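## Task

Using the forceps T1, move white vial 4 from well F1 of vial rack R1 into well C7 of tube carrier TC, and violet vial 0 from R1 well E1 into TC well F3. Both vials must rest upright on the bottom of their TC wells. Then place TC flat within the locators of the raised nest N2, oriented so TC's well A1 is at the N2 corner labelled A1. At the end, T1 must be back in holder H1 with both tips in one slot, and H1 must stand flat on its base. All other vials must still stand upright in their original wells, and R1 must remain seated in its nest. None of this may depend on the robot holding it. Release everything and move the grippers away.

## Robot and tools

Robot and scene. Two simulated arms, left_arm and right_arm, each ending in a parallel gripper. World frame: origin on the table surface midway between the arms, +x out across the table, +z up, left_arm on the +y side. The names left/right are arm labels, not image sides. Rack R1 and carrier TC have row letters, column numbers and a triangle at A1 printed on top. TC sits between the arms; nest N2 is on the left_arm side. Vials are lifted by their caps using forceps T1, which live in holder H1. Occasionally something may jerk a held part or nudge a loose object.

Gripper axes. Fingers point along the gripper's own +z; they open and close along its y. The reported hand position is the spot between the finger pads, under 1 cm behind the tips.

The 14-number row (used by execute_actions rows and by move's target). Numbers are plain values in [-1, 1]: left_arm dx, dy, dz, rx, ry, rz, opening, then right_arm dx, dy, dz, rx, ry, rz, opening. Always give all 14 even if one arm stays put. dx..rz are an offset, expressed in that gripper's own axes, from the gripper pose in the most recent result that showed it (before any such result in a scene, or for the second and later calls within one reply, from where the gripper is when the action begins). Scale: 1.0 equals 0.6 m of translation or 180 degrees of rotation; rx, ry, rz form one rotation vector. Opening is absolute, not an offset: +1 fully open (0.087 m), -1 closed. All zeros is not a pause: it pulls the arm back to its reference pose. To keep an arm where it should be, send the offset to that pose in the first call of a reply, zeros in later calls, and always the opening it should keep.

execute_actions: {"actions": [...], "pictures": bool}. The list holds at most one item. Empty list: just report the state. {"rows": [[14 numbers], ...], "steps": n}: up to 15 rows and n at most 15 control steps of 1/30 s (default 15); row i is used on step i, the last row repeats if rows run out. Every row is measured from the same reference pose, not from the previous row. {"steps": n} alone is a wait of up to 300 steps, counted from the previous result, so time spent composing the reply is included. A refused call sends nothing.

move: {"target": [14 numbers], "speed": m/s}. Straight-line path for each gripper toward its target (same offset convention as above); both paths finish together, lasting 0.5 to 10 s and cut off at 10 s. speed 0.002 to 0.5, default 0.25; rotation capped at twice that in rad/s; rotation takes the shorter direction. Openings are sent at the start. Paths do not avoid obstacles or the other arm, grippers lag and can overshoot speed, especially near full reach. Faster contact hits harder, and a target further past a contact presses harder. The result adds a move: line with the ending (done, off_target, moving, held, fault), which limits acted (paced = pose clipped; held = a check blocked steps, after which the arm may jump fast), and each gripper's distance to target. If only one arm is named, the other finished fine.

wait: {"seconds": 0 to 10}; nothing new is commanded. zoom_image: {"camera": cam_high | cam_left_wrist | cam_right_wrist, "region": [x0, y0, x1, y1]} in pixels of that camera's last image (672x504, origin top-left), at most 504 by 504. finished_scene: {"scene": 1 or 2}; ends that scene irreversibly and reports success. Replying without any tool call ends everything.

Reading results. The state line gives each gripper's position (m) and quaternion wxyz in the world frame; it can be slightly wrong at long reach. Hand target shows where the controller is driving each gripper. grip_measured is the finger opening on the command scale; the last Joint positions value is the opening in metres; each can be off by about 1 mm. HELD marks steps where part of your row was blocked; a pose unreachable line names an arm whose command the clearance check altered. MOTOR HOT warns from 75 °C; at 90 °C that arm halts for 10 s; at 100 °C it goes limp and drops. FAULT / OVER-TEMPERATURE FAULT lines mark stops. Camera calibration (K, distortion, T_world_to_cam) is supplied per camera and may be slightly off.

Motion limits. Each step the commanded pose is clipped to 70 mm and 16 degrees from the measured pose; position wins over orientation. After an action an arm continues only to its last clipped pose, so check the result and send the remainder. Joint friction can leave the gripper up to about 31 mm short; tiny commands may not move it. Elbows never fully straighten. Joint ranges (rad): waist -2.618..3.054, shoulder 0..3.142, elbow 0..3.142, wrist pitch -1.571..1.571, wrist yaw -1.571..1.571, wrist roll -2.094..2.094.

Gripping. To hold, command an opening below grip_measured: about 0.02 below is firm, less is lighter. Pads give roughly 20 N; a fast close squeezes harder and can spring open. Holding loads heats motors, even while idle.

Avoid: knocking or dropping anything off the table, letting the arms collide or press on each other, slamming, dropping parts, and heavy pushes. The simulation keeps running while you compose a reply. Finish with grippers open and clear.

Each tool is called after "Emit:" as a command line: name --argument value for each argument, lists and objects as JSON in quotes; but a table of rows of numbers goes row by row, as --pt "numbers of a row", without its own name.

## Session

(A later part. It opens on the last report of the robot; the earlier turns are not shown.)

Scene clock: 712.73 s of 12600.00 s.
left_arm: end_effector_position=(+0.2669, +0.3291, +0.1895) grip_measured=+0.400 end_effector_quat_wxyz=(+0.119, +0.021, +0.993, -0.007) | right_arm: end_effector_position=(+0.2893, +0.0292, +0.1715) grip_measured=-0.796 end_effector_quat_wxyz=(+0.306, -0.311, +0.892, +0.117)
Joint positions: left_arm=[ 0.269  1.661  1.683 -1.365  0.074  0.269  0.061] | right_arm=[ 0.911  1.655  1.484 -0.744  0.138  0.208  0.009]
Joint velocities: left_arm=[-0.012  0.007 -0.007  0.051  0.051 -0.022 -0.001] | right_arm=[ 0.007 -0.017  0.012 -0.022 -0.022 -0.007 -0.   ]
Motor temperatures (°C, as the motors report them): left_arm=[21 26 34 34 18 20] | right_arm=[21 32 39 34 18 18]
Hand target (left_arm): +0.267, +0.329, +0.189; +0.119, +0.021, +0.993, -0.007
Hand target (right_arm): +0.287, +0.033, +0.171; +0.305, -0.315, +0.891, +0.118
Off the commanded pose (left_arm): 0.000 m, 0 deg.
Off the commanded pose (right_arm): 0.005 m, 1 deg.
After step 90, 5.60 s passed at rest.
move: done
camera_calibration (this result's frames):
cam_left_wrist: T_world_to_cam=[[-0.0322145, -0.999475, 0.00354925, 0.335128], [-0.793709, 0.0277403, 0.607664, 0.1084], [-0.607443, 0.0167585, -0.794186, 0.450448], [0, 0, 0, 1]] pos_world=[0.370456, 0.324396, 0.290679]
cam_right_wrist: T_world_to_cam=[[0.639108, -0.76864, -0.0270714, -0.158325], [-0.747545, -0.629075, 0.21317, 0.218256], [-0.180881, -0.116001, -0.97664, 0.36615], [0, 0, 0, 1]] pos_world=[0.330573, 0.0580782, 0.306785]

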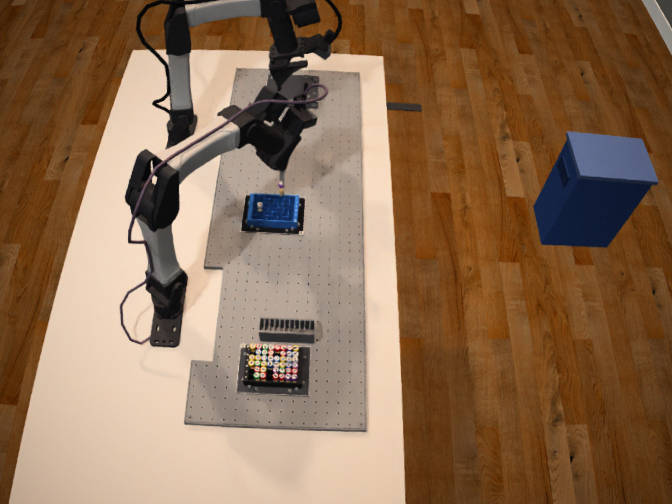

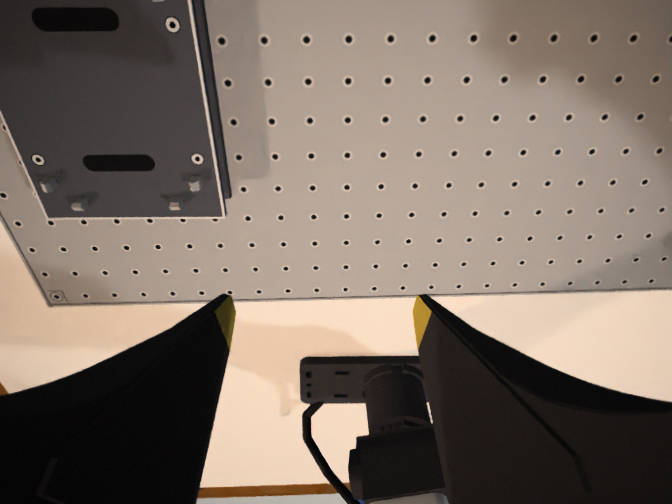

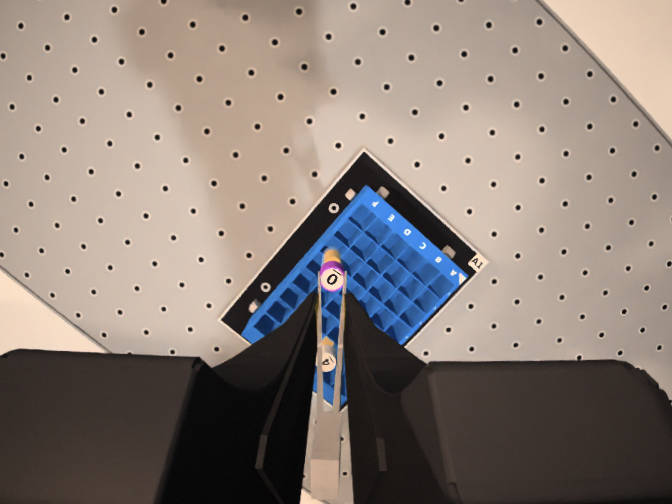

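Emit:
move --target '[0,0,0,0,0,0,0.4,0,-0.003,0,0.005,0,0,-0.803]' --speed 0.015

Emit:
move --target '[0,0,0,0,0,0,0.4,0.014,0,0.017,0,0,0,-0.803]' --speed 0.015

Emit:
zoom_image --camera "cam_right_wrist" --region '[270,190,400,310]'

Scene clock: 726.07 s of 12600.00 s.
left_arm: end_effector_position=(+0.2669, +0.3291, +0.1895) grip_measured=+0.400 end_effector_quat_wxyz=(+0.119, +0.021, +0.993, -0.007) | right_arm: end_effector_position=(+0.2898, +0.0287, +0.1716) grip_measured=-0.796 end_effector_quat_wxyz=(+0.307, -0.310, +0.892, +0.115)
Joint positions: left_arm=[ 0.269  1.661  1.683 -1.365  0.074  0.269  0.061] | right_arm=[ 0.911  1.655  1.484 -0.744  0.142  0.208  0.009]
Joint velocities: left_arm=[ 0.012 -0.002 -0.022 -0.037  0.007  0.037  0.   ] | right_arm=[ 0.007 -0.002 -0.007 -0.037 -0.007  0.007  0.   ]
Motor temperatures (°C, as the motors report them): left_arm=[21 27 33 34 18 20] | right_arm=[21 33 40 33 18 18]
Hand target (left_arm): +0.267, +0.329, +0.189; +0.119, +0.021, +0.993, -0.007
Hand target (right_arm): +0.290, +0.028, +0.172; +0.308, -0.308, +0.893, +0.110
Off the commanded pose (left_arm): 0.000 m, 0 deg.
Off the commanded pose (right_arm): 0.001 m, 1 deg.
After step 90, 9.60 s passed at rest.
move: done
camera_calibration (this result's frames):
cam_left_wrist: T_world_to_cam=[[-0.0322145, -0.999475, 0.00354925, 0.335128], [-0.793709, 0.0277403, 0.607664, 0.1084], [-0.607443, 0.0167585, -0.794186, 0.450448], [0, 0, 0, 1]] pos_world=[0.370456, 0.324396, 0.290679]
cam_right_wrist: T_world_to_cam=[[0.637382, -0.77017, -0.0241285, -0.158943], [-0.749518, -0.626948, 0.212504, 0.218981], [-0.178792, -0.117362, -0.976862, 0.365712], [0, 0, 0, 1]] pos_world=[0.330824, 0.0577974, 0.30688]

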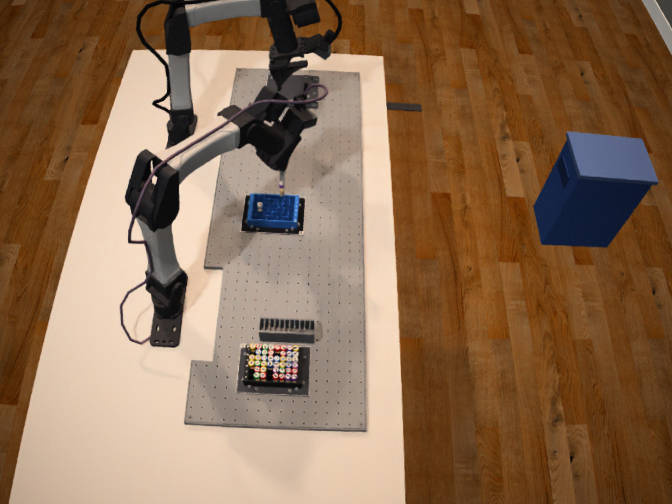

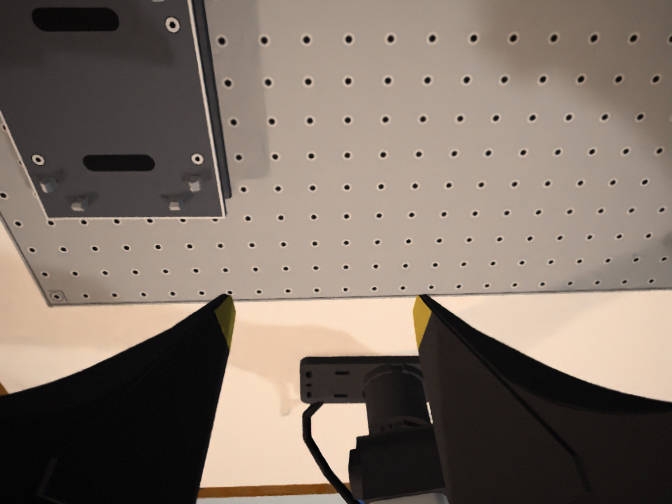

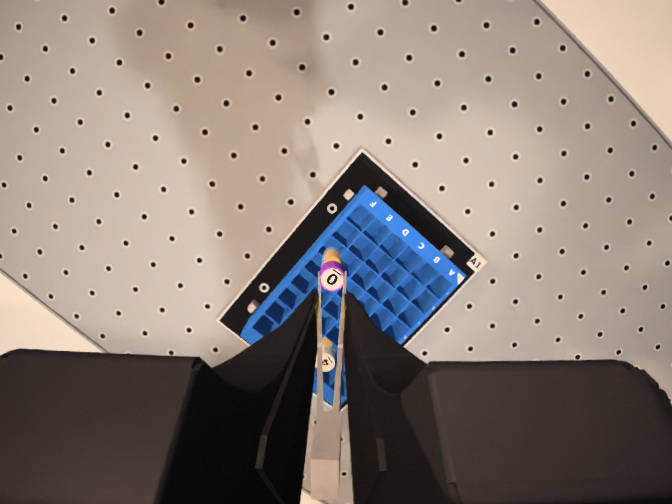

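Scene clock: 727.17 s of 12600.00 s.
left_arm: end_effector_position=(+0.2669, +0.3291, +0.1895) grip_measured=+0.400 end_effector_quat_wxyz=(+0.119, +0.021, +0.993, -0.007) | right_arm: end_effector_position=(+0.2906, +0.0297, +0.1640) grip_measured=-0.796 end_effector_quat_wxyz=(+0.308, -0.310, +0.892, +0.116)
Joint positions: left_arm=[ 0.269  1.661  1.683 -1.365  0.074  0.269  0.061] | right_arm=[ 0.911  1.655  1.452 -0.708  0.142  0.208  0.009]
Joint velocities: left_arm=[ 0.012 -0.002  0.012 -0.007 -0.037 -0.051 -0.001] | right_arm=[ 0.007 -0.007  0.002 -0.022  0.037 -0.066 -0.   ]
Motor temperatures (°C, as the motors report them): left_arm=[21 27 33 34 18 20] | right_arm=[21 34 39 33 18 18]
Hand target (left_arm): +0.267, +0.329, +0.189; +0.119, +0.021, +0.993, -0.007
Hand target (right_arm): +0.290, +0.028, +0.159; +0.307, -0.310, +0.892, +0.115
Off the commanded pose (left_arm): 0.000 m, 0 deg.
Off the commanded pose (right_arm): 0.006 m, 0 deg.
move: done
camera_calibration (this result's frames):
cam_left_wrist: T_world_to_cam=[[-0.0322145, -0.999475, 0.00354925, 0.335128], [-0.793709, 0.0277403, 0.607664, 0.1084], [-0.607443, 0.0167585, -0.794186, 0.450448], [0, 0, 0, 1]] pos_world=[0.370456, 0.324396, 0.290679]
cam_right_wrist: T_world_to_cam=[[0.637438, -0.770095, -0.0250115, -0.158706], [-0.750002, -0.62759, 0.208872, 0.222565], [-0.176548, -0.114384, -0.977623, 0.357914], [0, 0, 0, 1]] pos_world=[0.331278, 0.0584003, 0.299448]

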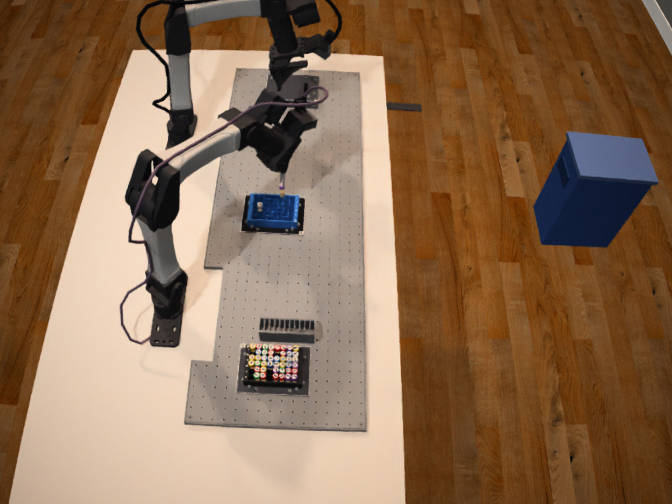

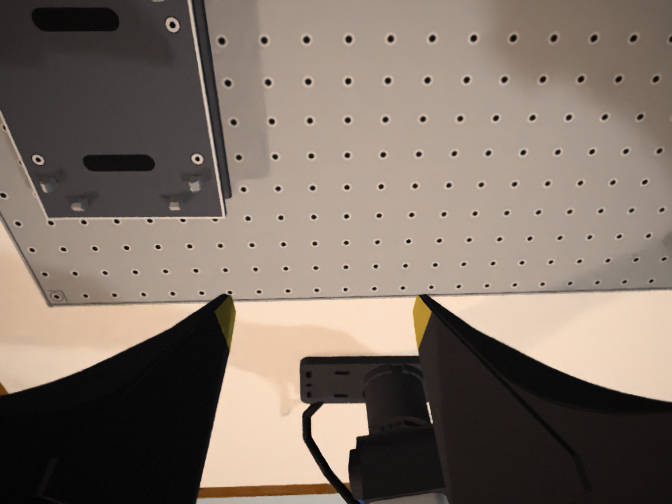

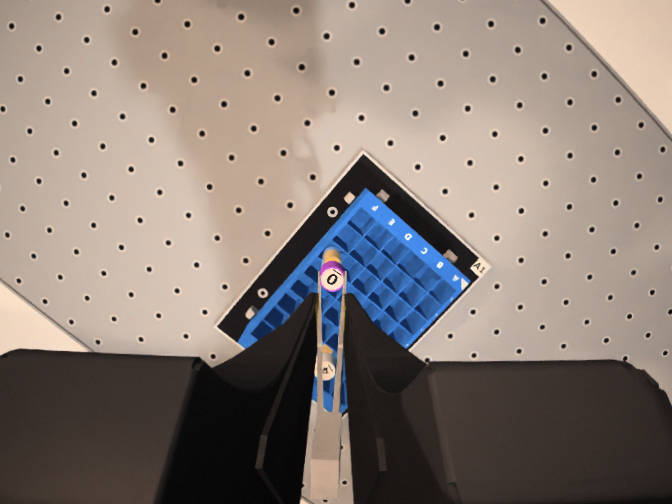

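Region (270, 190, 400, 310) of cam_right_wrist's 672x504 image, scaled by 3.877, with more detail than that image has; it fills the top 465 rows of this view, and the rest is white.

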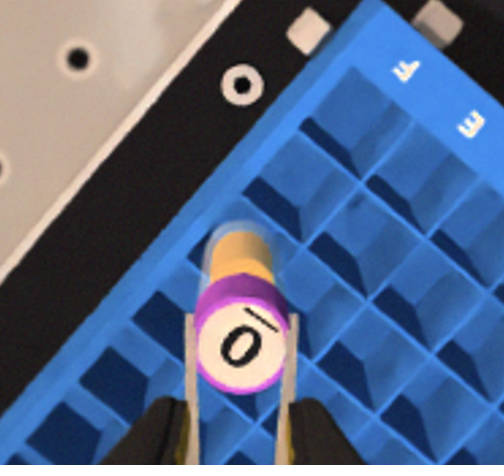

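Emit:
move --target '[0,0,0,0,0,0,0.4,0,-0.003,0,0.005,0,0,-0.803]' --speed 0.015

Emit:
move --target '[0,0,0,0,0,0,0.4,0.019,0,0.018,0,0.004,0,-0.803]' --speed 0.012

Emit:
zoom_image --camera "cam_right_wrist" --region '[270,190,400,310]'

Scene clock: 737.27 s of 12600.00 s.
left_arm: end_effector_position=(+0.2669, +0.3291, +0.1895) grip_measured=+0.400 end_effector_quat_wxyz=(+0.119, +0.021, +0.993, -0.007) | right_arm: end_effector_position=(+0.2915, +0.0298, +0.1644) grip_measured=-0.796 end_effector_quat_wxyz=(+0.310, -0.309, +0.892, +0.116)
Joint positions: left_arm=[ 0.269  1.661  1.683 -1.365  0.074  0.269  0.061] | right_arm=[ 0.911  1.655  1.452 -0.705  0.146  0.208  0.009]
Joint velocities: left_arm=[-0.012 -0.022 -0.002  0.007 -0.066  0.037 -0.001] | right_arm=[-0.012  0.002 -0.027  0.022  0.007 -0.081 -0.   ]
Motor temperatures (°C, as the motors report them): left_arm=[21 27 33 33 18 20] | right_arm=[21 34 39 33 18 18]
Hand target (left_arm): +0.267, +0.329, +0.189; +0.119, +0.021, +0.993, -0.007
Hand target (right_arm): +0.292, +0.028, +0.164; +0.311, -0.307, +0.893, +0.110
Off the commanded pose (left_arm): 0.000 m, 0 deg.
Off the commanded pose (right_arm): 0.002 m, 1 deg.
After step 90, 6.33 s passed at rest.
move: done
camera_calibration (this result's frames):
cam_left_wrist: T_world_to_cam=[[-0.0322145, -0.999475, 0.00354925, 0.335128], [-0.793709, 0.0277403, 0.607664, 0.1084], [-0.607443, 0.0167585, -0.794186, 0.450448], [0, 0, 0, 1]] pos_world=[0.370456, 0.324396, 0.290679]
cam_right_wrist: T_world_to_cam=[[0.635736, -0.77157, -0.0227917, -0.159022], [-0.752347, -0.625962, 0.205294, 0.224455], [-0.172665, -0.113365, -0.978435, 0.357467], [0, 0, 0, 1]] pos_world=[0.331686, 0.0583284, 0.300055]

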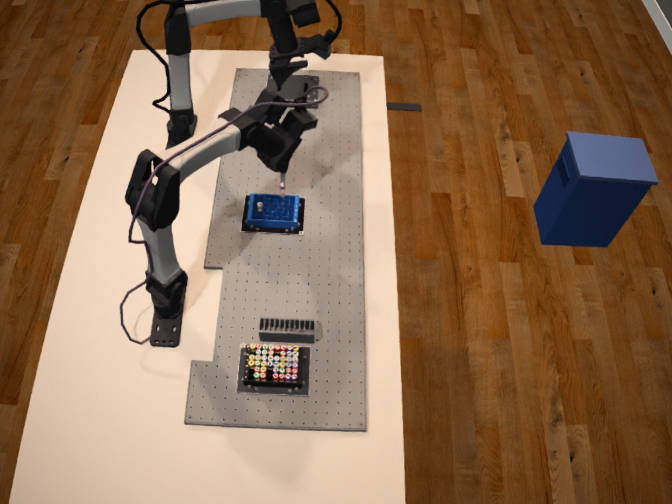

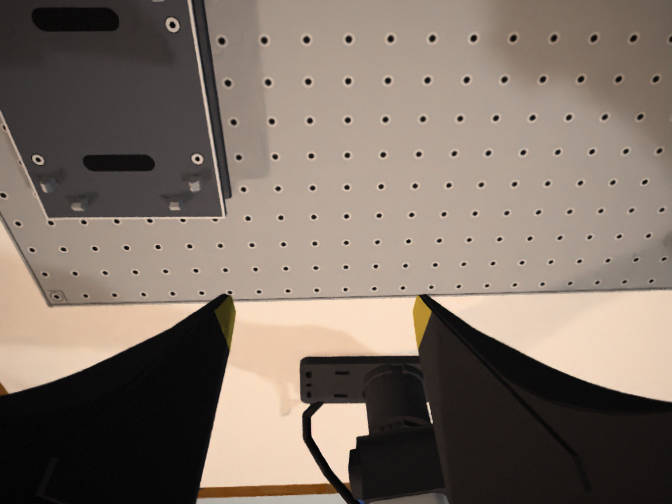

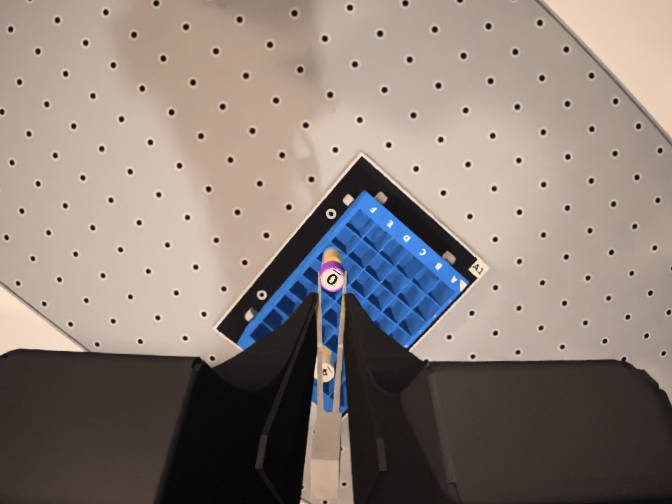

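Scene clock: 738.80 s of 12600.00 s.
left_arm: end_effector_position=(+0.2669, +0.3291, +0.1895) grip_measured=+0.400 end_effector_quat_wxyz=(+0.119, +0.021, +0.993, -0.007) | right_arm: end_effector_position=(+0.2934, +0.0324, +0.1603) grip_measured=-0.796 end_effector_quat_wxyz=(+0.316, -0.308, +0.890, +0.119)
Joint positions: left_arm=[ 0.269  1.661  1.683 -1.365  0.074  0.269  0.061] | right_arm=[ 0.911  1.655  1.429 -0.669  0.146  0.208  0.009]
Joint velocities: left_arm=[-0.012 -0.012 -0.012 -0.037 -0.022 -0.051 -0.   ] | right_arm=[-0.027 -0.007  0.002 -0.022 -0.051  0.022  0.001]
Motor temperatures (°C, as the motors report them): left_arm=[21 27 33 33 18 20] | right_arm=[21 35 39 33 18 18]
Hand target (left_arm): +0.267, +0.329, +0.189; +0.119, +0.021, +0.993, -0.007
Hand target (right_arm): +0.290, +0.028, +0.149; +0.305, -0.310, +0.894, +0.114
Off the commanded pose (left_arm): 0.000 m, 0 deg.
Off the commanded pose (right_arm): 0.013 m, 1 deg.
move: off_target (right_arm)
camera_calibration (this result's frames):
cam_left_wrist: T_world_to_cam=[[-0.0322145, -0.999475, 0.00354925, 0.335128], [-0.793709, 0.0277403, 0.607664, 0.1084], [-0.607443, 0.0167585, -0.794186, 0.450448], [0, 0, 0, 1]] pos_world=[0.370456, 0.324396, 0.290679]
cam_right_wrist: T_world_to_cam=[[0.635938, -0.771302, -0.0259975, -0.157928], [-0.75399, -0.628142, 0.192191, 0.230971], [-0.164568, -0.10262, -0.981013, 0.351771], [0, 0, 0, 1]] pos_world=[0.332472, 0.0593714, 0.296595]

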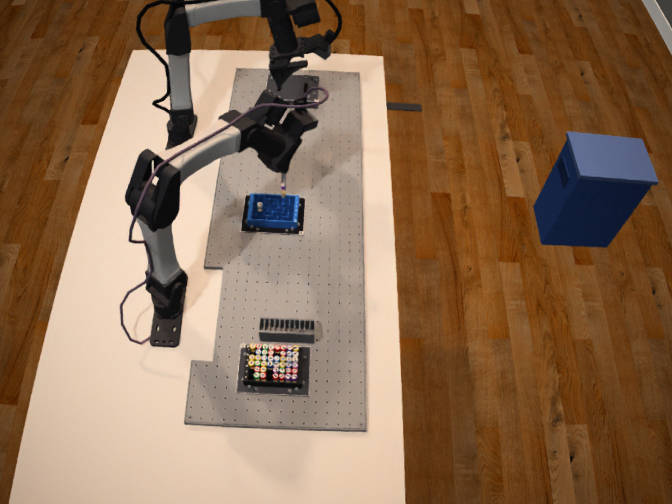

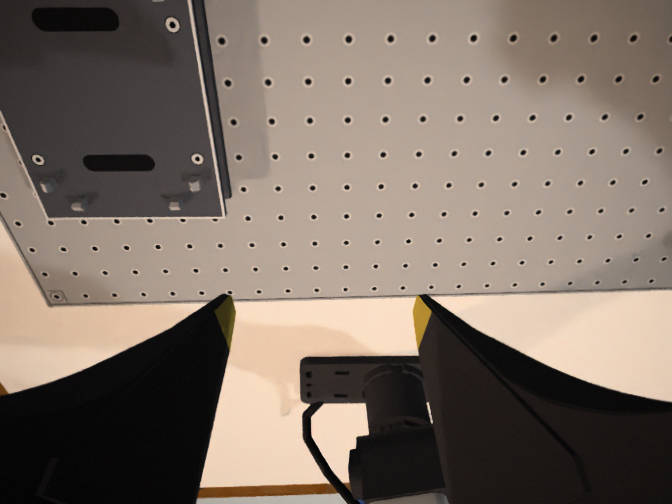

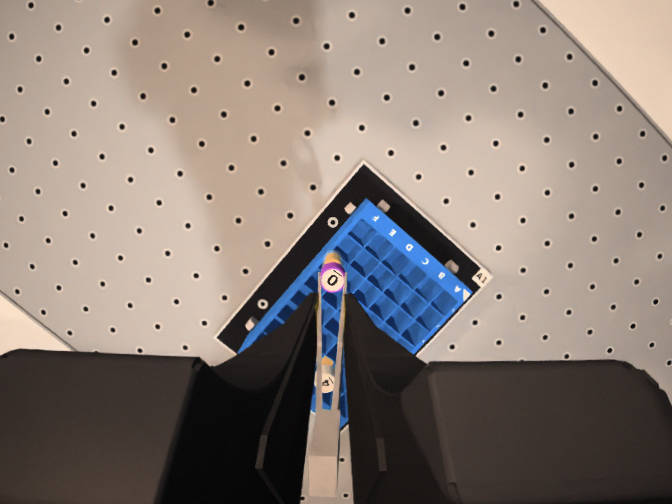

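Region (270, 190, 400, 310) of cam_right_wrist's 672x504 image, scaled by 3.877, with more detail than that image has; it fills the top 465 rows of this view, and the rest is white.

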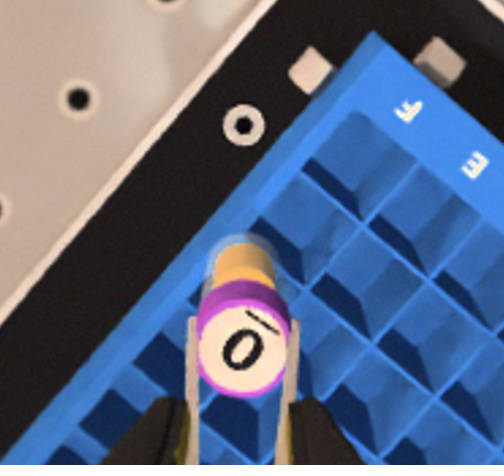

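Emit:
move --target '[0,0,0,0,0,0,0.4,-0.017,0,-0.03,0,0.006,0,-0.803]' --speed 0.02

Emit:
zoom_image --camera "cam_right_wrist" --region '[270,190,400,310]'

Scene clock: 749.80 s of 12600.00 s.
left_arm: end_effector_position=(+0.2669, +0.3291, +0.1895) grip_measured=+0.400 end_effector_quat_wxyz=(+0.119, +0.021, +0.993, -0.007) | right_arm: end_effector_position=(+0.2914, +0.0297, +0.1786) grip_measured=-0.796 end_effector_quat_wxyz=(+0.312, -0.309, +0.891, +0.116)
Joint positions: left_arm=[ 0.269  1.661  1.683 -1.365  0.074  0.269  0.061] | right_arm=[ 0.911  1.655  1.507 -0.757  0.146  0.208  0.009]
Joint velocities: left_arm=[ 0.017  0.007 -0.022  0.066 -0.081 -0.022  0.001] | right_arm=[ 0.002  0.007  0.007  0.022 -0.051 -0.007 -0.   ]
Motor temperatures (°C, as the motors report them): left_arm=[21 28 33 33 18 20] | right_arm=[21 35 38 33 18 18]
Hand target (left_arm): +0.267, +0.329, +0.189; +0.119, +0.021, +0.993, -0.007
Hand target (right_arm): +0.291, +0.030, +0.181; +0.308, -0.309, +0.893, +0.116
Off the commanded pose (left_arm): 0.000 m, 0 deg.
Off the commanded pose (right_arm): 0.002 m, 1 deg.
After step 90, 6.70 s passed at rest.
move: done
camera_calibration (this result's frames):
cam_left_wrist: T_world_to_cam=[[-0.0322145, -0.999475, 0.00354925, 0.335128], [-0.793709, 0.0277403, 0.607664, 0.1084], [-0.607443, 0.0167585, -0.794186, 0.450448], [0, 0, 0, 1]] pos_world=[0.370456, 0.324396, 0.290679]
cam_right_wrist: T_world_to_cam=[[0.635779, -0.771513, -0.0235045, -0.158634], [-0.752722, -0.626459, 0.202385, 0.221983], [-0.170868, -0.11098, -0.979024, 0.370827], [0, 0, 0, 1]] pos_world=[0.33131, 0.0578291, 0.314393]

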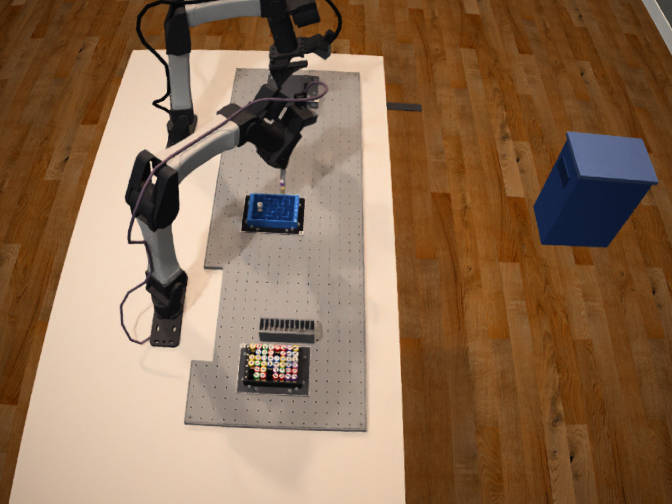

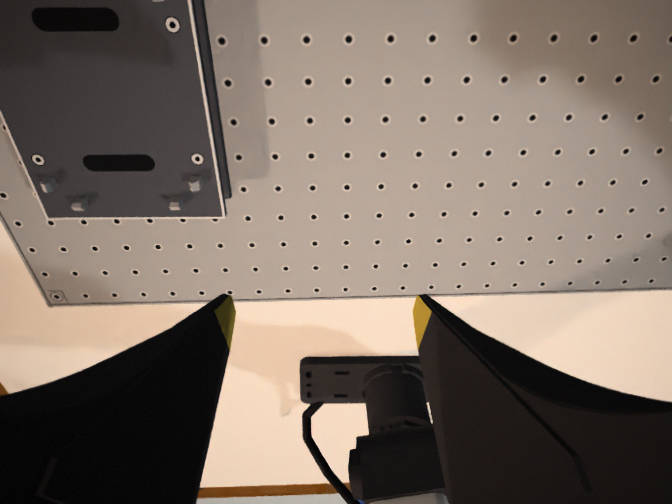

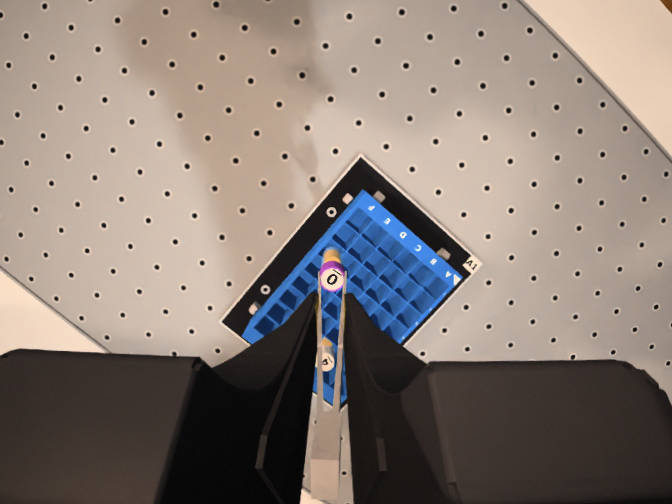

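Region (270, 190, 400, 310) of cam_right_wrist's 672x504 image, scaled by 3.877, with more detail than that image has; it fills the top 465 rows of this view, and the rest is white.

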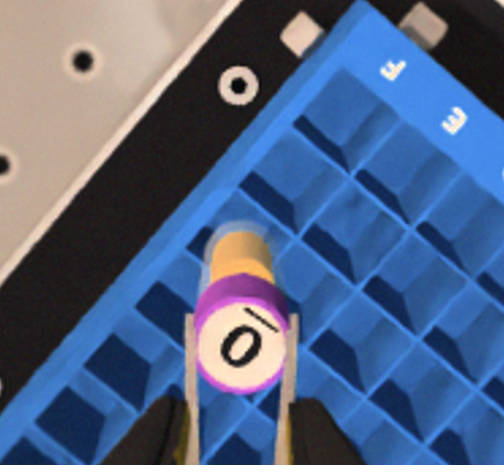

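Emit:
move --target '[0,0,0,0,0,0,0.4,0.0105,0,-0.003,0,0.009,0,-0.803]' --speed 0.02

Scene clock: 757.97 s of 12600.00 s.
left_arm: end_effector_position=(+0.2669, +0.3291, +0.1895) grip_measured=+0.400 end_effector_quat_wxyz=(+0.119, +0.021, +0.993, -0.007) | right_arm: end_effector_position=(+0.2895, +0.0272, +0.1769) grip_measured=-0.796 end_effector_quat_wxyz=(+0.306, -0.310, +0.893, +0.113)
Joint positions: left_arm=[ 0.269  1.661  1.683 -1.365  0.074  0.269  0.061] | right_arm=[ 0.911  1.655  1.507 -0.771  0.146  0.208  0.009]
Joint velocities: left_arm=[-0.017  0.012 -0.002 -0.007  0.037  0.007 -0.001] | right_arm=[-0.042 -0.017 -0.007 -0.007 -0.007  0.007 -0.001]
Motor temperatures (°C, as the motors report them): left_arm=[21 28 33 32 18 20] | right_arm=[21 35 39 33 18 18]
Hand target (left_arm): +0.267, +0.329, +0.189; +0.119, +0.021, +0.993, -0.007
Hand target (right_arm): +0.287, +0.026, +0.176; +0.299, -0.310, +0.895, +0.112
Off the commanded pose (left_arm): 0.000 m, 0 deg.
Off the commanded pose (right_arm): 0.003 m, 1 deg.
After step 90, 4.33 s passed at rest.
move: done
camera_calibration (this result's frames):
cam_left_wrist: T_world_to_cam=[[-0.0322145, -0.999475, 0.00354925, 0.335128], [-0.793709, 0.0277403, 0.607664, 0.1084], [-0.607443, 0.0167585, -0.794186, 0.450448], [0, 0, 0, 1]] pos_world=[0.370456, 0.324396, 0.290679]
cam_right_wrist: T_world_to_cam=[[0.635598, -0.771754, -0.0202952, -0.159893], [-0.750995, -0.624167, 0.215458, 0.216537], [-0.178948, -0.121703, -0.976302, 0.370781], [0, 0, 0, 1]] pos_world=[0.330596, 0.0568821, 0.312094]

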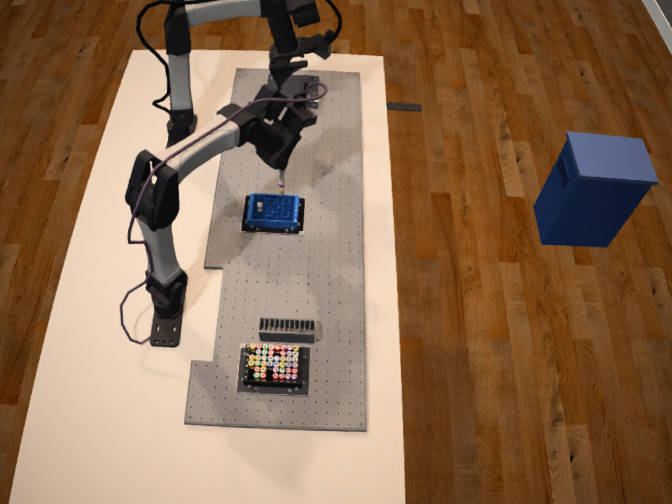

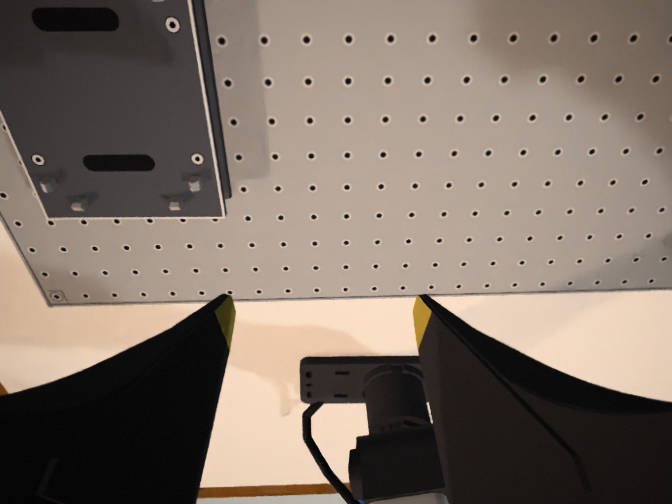

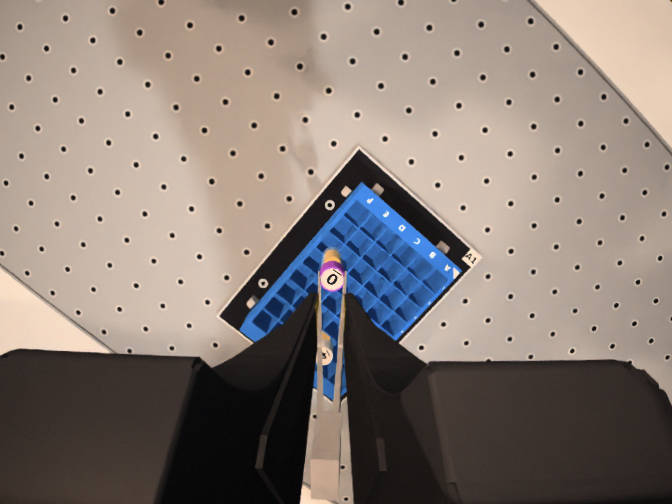

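Emit:
move --target '[0,0,0,0,0,0,0.4,0.029,0,0.037,0,0,0,-0.803]' --speed 0.02

Emit:
zoom_image --camera "cam_right_wrist" --region '[270,190,400,310]'

Scene clock: 768.03 s of 12600.00 s.
left_arm: end_effector_position=(+0.2669, +0.3291, +0.1895) grip_measured=+0.400 end_effector_quat_wxyz=(+0.119, +0.021, +0.993, -0.007) | right_arm: end_effector_position=(+0.2938, +0.0329, +0.1586) grip_measured=-0.797 end_effector_quat_wxyz=(+0.317, -0.307, +0.889, +0.120)
Joint positions: left_arm=[ 0.269  1.661  1.683 -1.365  0.074  0.269  0.061] | right_arm=[ 0.911  1.655  1.421 -0.658  0.146  0.208  0.009]
Joint velocities: left_arm=[ 0.002  0.002 -0.017  0.007 -0.095 -0.051  0.   ] | right_arm=[ 0.002 -0.002 -0.007  0.007  0.022  0.095  0.   ]
Motor temperatures (°C, as the motors report them): left_arm=[21 28 33 32 18 20] | right_arm=[21 36 40 33 18 18]
Hand target (left_arm): +0.267, +0.329, +0.189; +0.119, +0.021, +0.993, -0.007
Hand target (right_arm): +0.289, +0.027, +0.149; +0.306, -0.310, +0.893, +0.113
Off the commanded pose (left_arm): 0.000 m, 0 deg.
Off the commanded pose (right_arm): 0.012 m, 2 deg.
After step 90, 5.40 s passed at rest.
move: off_target (right_arm)
camera_calibration (this result's frames):
cam_left_wrist: T_world_to_cam=[[-0.0322145, -0.999475, 0.00354925, 0.335128], [-0.793709, 0.0277403, 0.607664, 0.1084], [-0.607443, 0.0167585, -0.794186, 0.450448], [0, 0, 0, 1]] pos_world=[0.370456, 0.324396, 0.290679]
cam_right_wrist: T_world_to_cam=[[0.63598, -0.771246, -0.0266203, -0.157746], [-0.754297, -0.628549, 0.18964, 0.232383], [-0.162991, -0.100527, -0.981493, 0.349767], [0, 0, 0, 1]] pos_world=[0.332618, 0.0595643, 0.295026]

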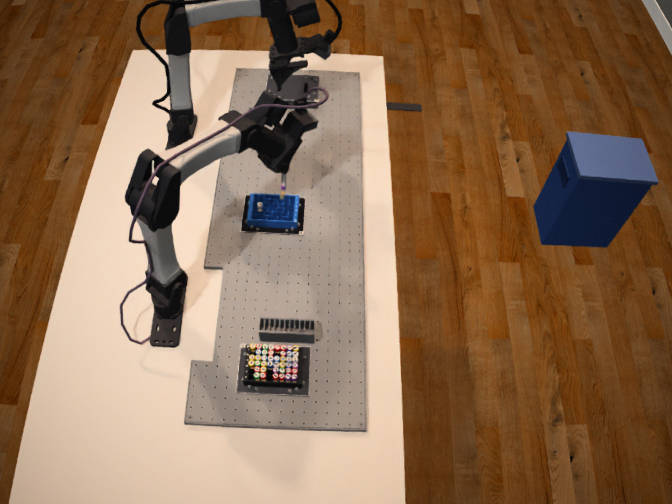

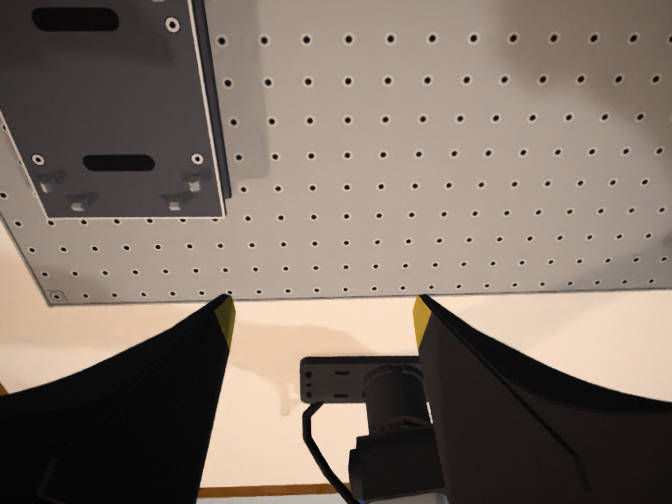

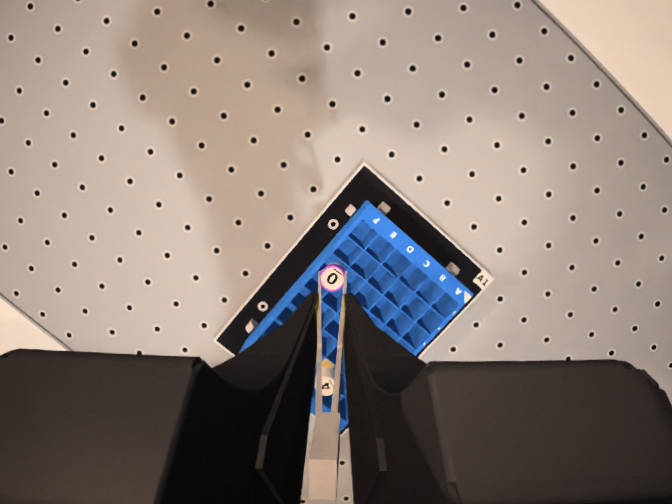

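Region (270, 190, 400, 310) of cam_right_wrist's 672x504 image, scaled by 3.877, with more detail than that image has; it fills the top 465 rows of this view, and the rest is white.

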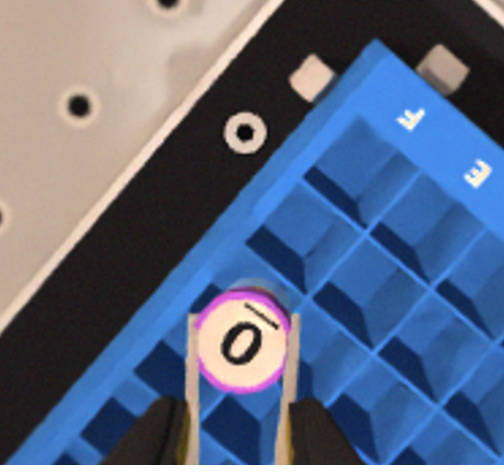

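Emit:
move --target '[0,0,0,0,0,0,0.4,-0.006,0,-0.019,0,0.006,0,-0.803]' --speed 0.015

Emit:
zoom_image --camera "cam_right_wrist" --region '[270,190,400,310]'

Scene clock: 779.90 s of 12600.00 s.
left_arm: end_effector_position=(+0.2669, +0.3291, +0.1895) grip_measured=+0.400 end_effector_quat_wxyz=(+0.119, +0.021, +0.993, -0.007) | right_arm: end_effector_position=(+0.2913, +0.0296, +0.1647) grip_measured=-0.797 end_effector_quat_wxyz=(+0.310, -0.309, +0.892, +0.115)
Joint positions: left_arm=[ 0.269  1.661  1.683 -1.365  0.074  0.269  0.061] | right_arm=[ 0.911  1.655  1.454 -0.708  0.146  0.208  0.009]
Joint velocities: left_arm=[ 0.012  0.017 -0.002 -0.066  0.007 -0.037  0.001] | right_arm=[-0.017  0.002  0.002 -0.022 -0.022  0.007 -0.   ]
Motor temperatures (°C, as the motors report them): left_arm=[21 28 32 32 18 20] | right_arm=[21 36 39 33 18 18]
Hand target (left_arm): +0.267, +0.329, +0.189; +0.119, +0.021, +0.993, -0.007
Hand target (right_arm): +0.290, +0.030, +0.170; +0.309, -0.308, +0.892, +0.117
Off the commanded pose (left_arm): 0.000 m, 0 deg.
Off the commanded pose (right_arm): 0.005 m, 0 deg.
After step 90, 7.83 s passed at rest.
move: done
camera_calibration (this result's frames):
cam_left_wrist: T_world_to_cam=[[-0.0322145, -0.999475, 0.00354925, 0.335128], [-0.793709, 0.0277403, 0.607664, 0.1084], [-0.607443, 0.0167585, -0.794186, 0.450448], [0, 0, 0, 1]] pos_world=[0.370456, 0.324396, 0.290679]
cam_right_wrist: T_world_to_cam=[[0.635721, -0.771591, -0.0225243, -0.159116], [-0.752205, -0.625774, 0.206384, 0.2239], [-0.173339, -0.11426, -0.978212, 0.357936], [0, 0, 0, 1]] pos_world=[0.331616, 0.0582355, 0.300344]

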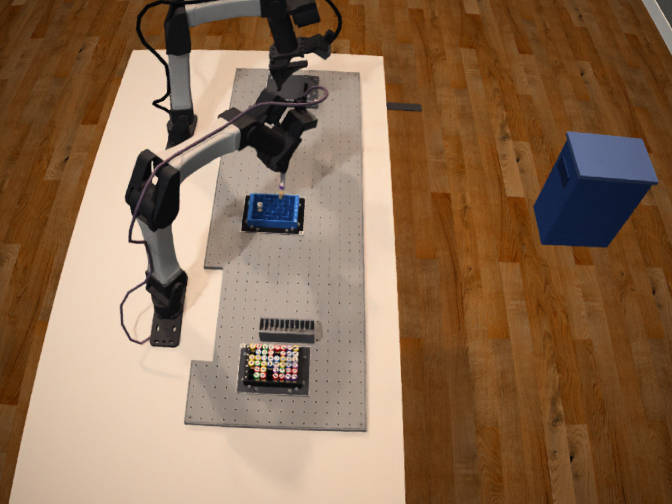

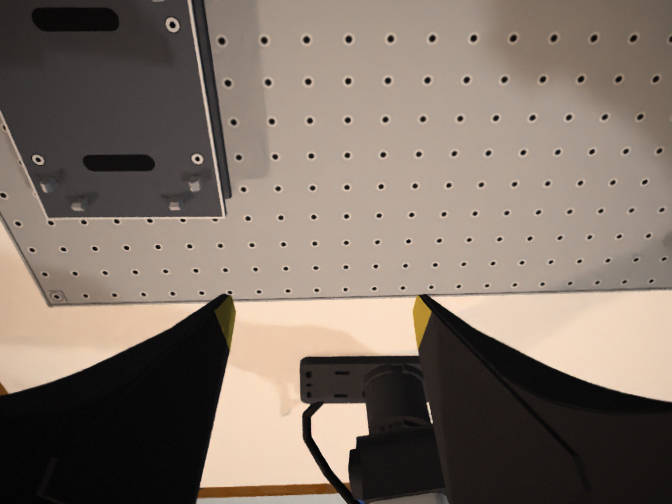

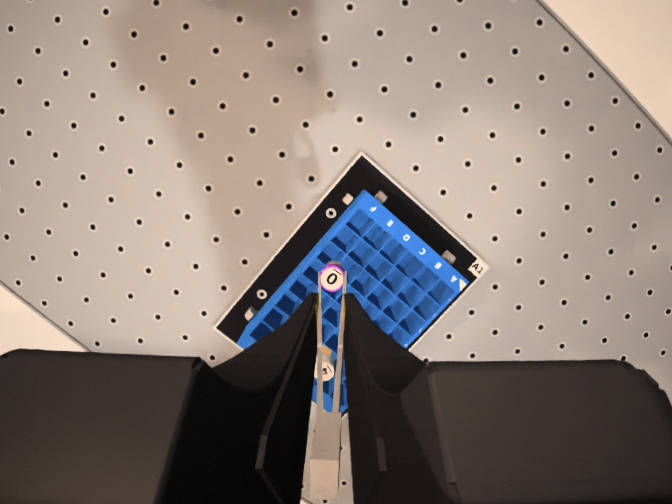

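Region (270, 190, 400, 310) of cam_right_wrist's 672x504 image, scaled by 3.877, with more detail than that image has; it fills the top 465 rows of this view, and the rest is white.

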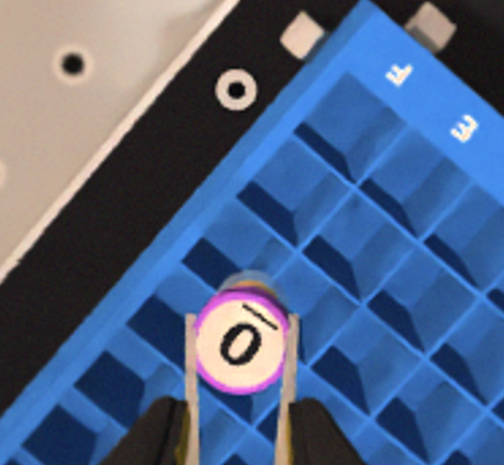

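Emit:
move --target '[0,0,0,0,0,0,0.4,0.006,0,-0.022,0,-0.05,0,-0.803]' --speed 0.03

Emit:
zoom_image --camera "cam_right_wrist" --region '[270,190,400,310]'

Emit:
zoom_image --camera "cam_high" --region '[235,160,325,230]'

Scene clock: 795.33 s of 12600.00 s.
left_arm: end_effector_position=(+0.2669, +0.3291, +0.1895) grip_measured=+0.400 end_effector_quat_wxyz=(+0.119, +0.021, +0.993, -0.007) | right_arm: end_effector_position=(+0.2857, +0.0232, +0.1752) grip_measured=-0.797 end_effector_quat_wxyz=(+0.374, -0.295, +0.868, +0.143)
Joint positions: left_arm=[ 0.269  1.661  1.683 -1.365  0.074  0.269  0.061] | right_arm=[ 0.928  1.505  1.262 -0.52   0.182  0.208  0.009]
Joint velocities: left_arm=[ 0.007 -0.002  0.037 -0.022 -0.081  0.007 -0.001] | right_arm=[ 0.012  0.002 -0.012  0.066  0.081 -0.051  0.   ]
Motor temperatures (°C, as the motors report them): left_arm=[21 28 32 31 18 20] | right_arm=[21 37 40 33 18 18]
Hand target (left_arm): +0.267, +0.329, +0.189; +0.119, +0.021, +0.993, -0.007
Hand target (right_arm): +0.283, +0.023, +0.173; +0.378, -0.300, +0.864, +0.140
Off the commanded pose (left_arm): 0.000 m, 0 deg.
Off the commanded pose (right_arm): 0.004 m, 1 deg.
After step 90, 9.50 s passed at rest.
move: done
camera_calibration (this result's frames):
cam_left_wrist: T_world_to_cam=[[-0.0322145, -0.999475, 0.00354925, 0.335128], [-0.793709, 0.0277403, 0.607664, 0.1084], [-0.607443, 0.0167585, -0.794186, 0.450448], [0, 0, 0, 1]] pos_world=[0.370456, 0.324396, 0.290679]
cam_right_wrist: T_world_to_cam=[[0.633279, -0.773233, -0.0326931, -0.157744], [-0.771077, -0.634006, 0.0589589, 0.244894], [-0.0663166, -0.0121285, -0.997725, 0.336974], [0, 0, 0, 1]] pos_world=[0.311075, 0.0373782, 0.316611]

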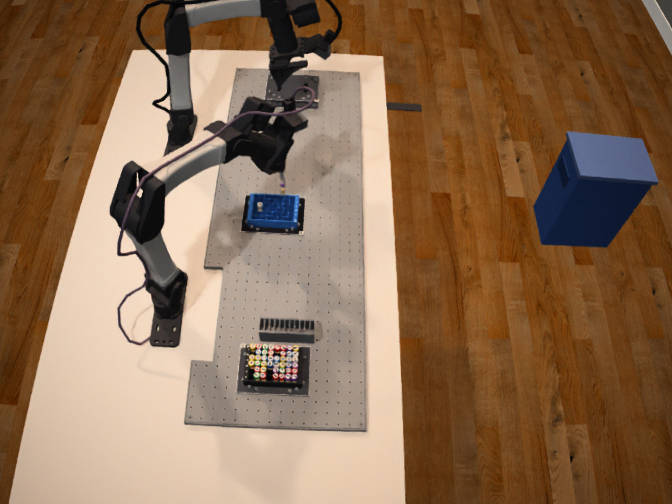

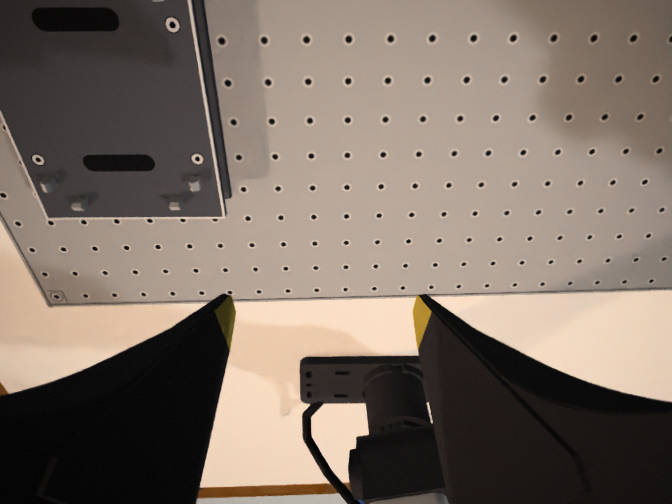

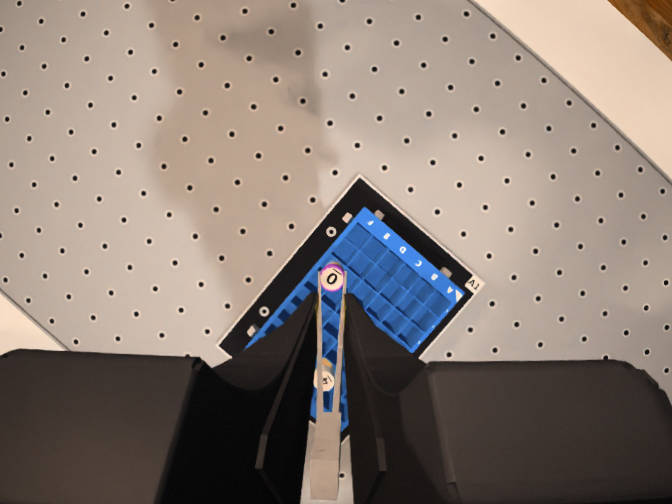

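Region (270, 190, 400, 310) of cam_right_wrist's 672x504 image, scaled by 3.877, with more detail than that image has; it fills the top 465 rows of this view, and the rest is white.

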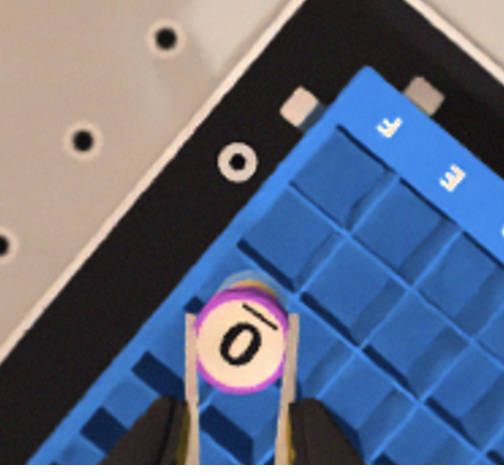

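Region (235, 160, 325, 230) of cam_high's 672x504 image, scaled by 5.600, with more detail than that image has.

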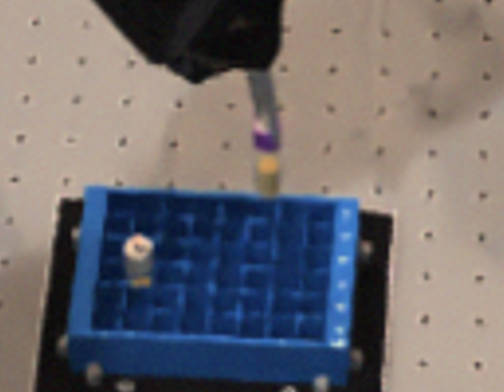

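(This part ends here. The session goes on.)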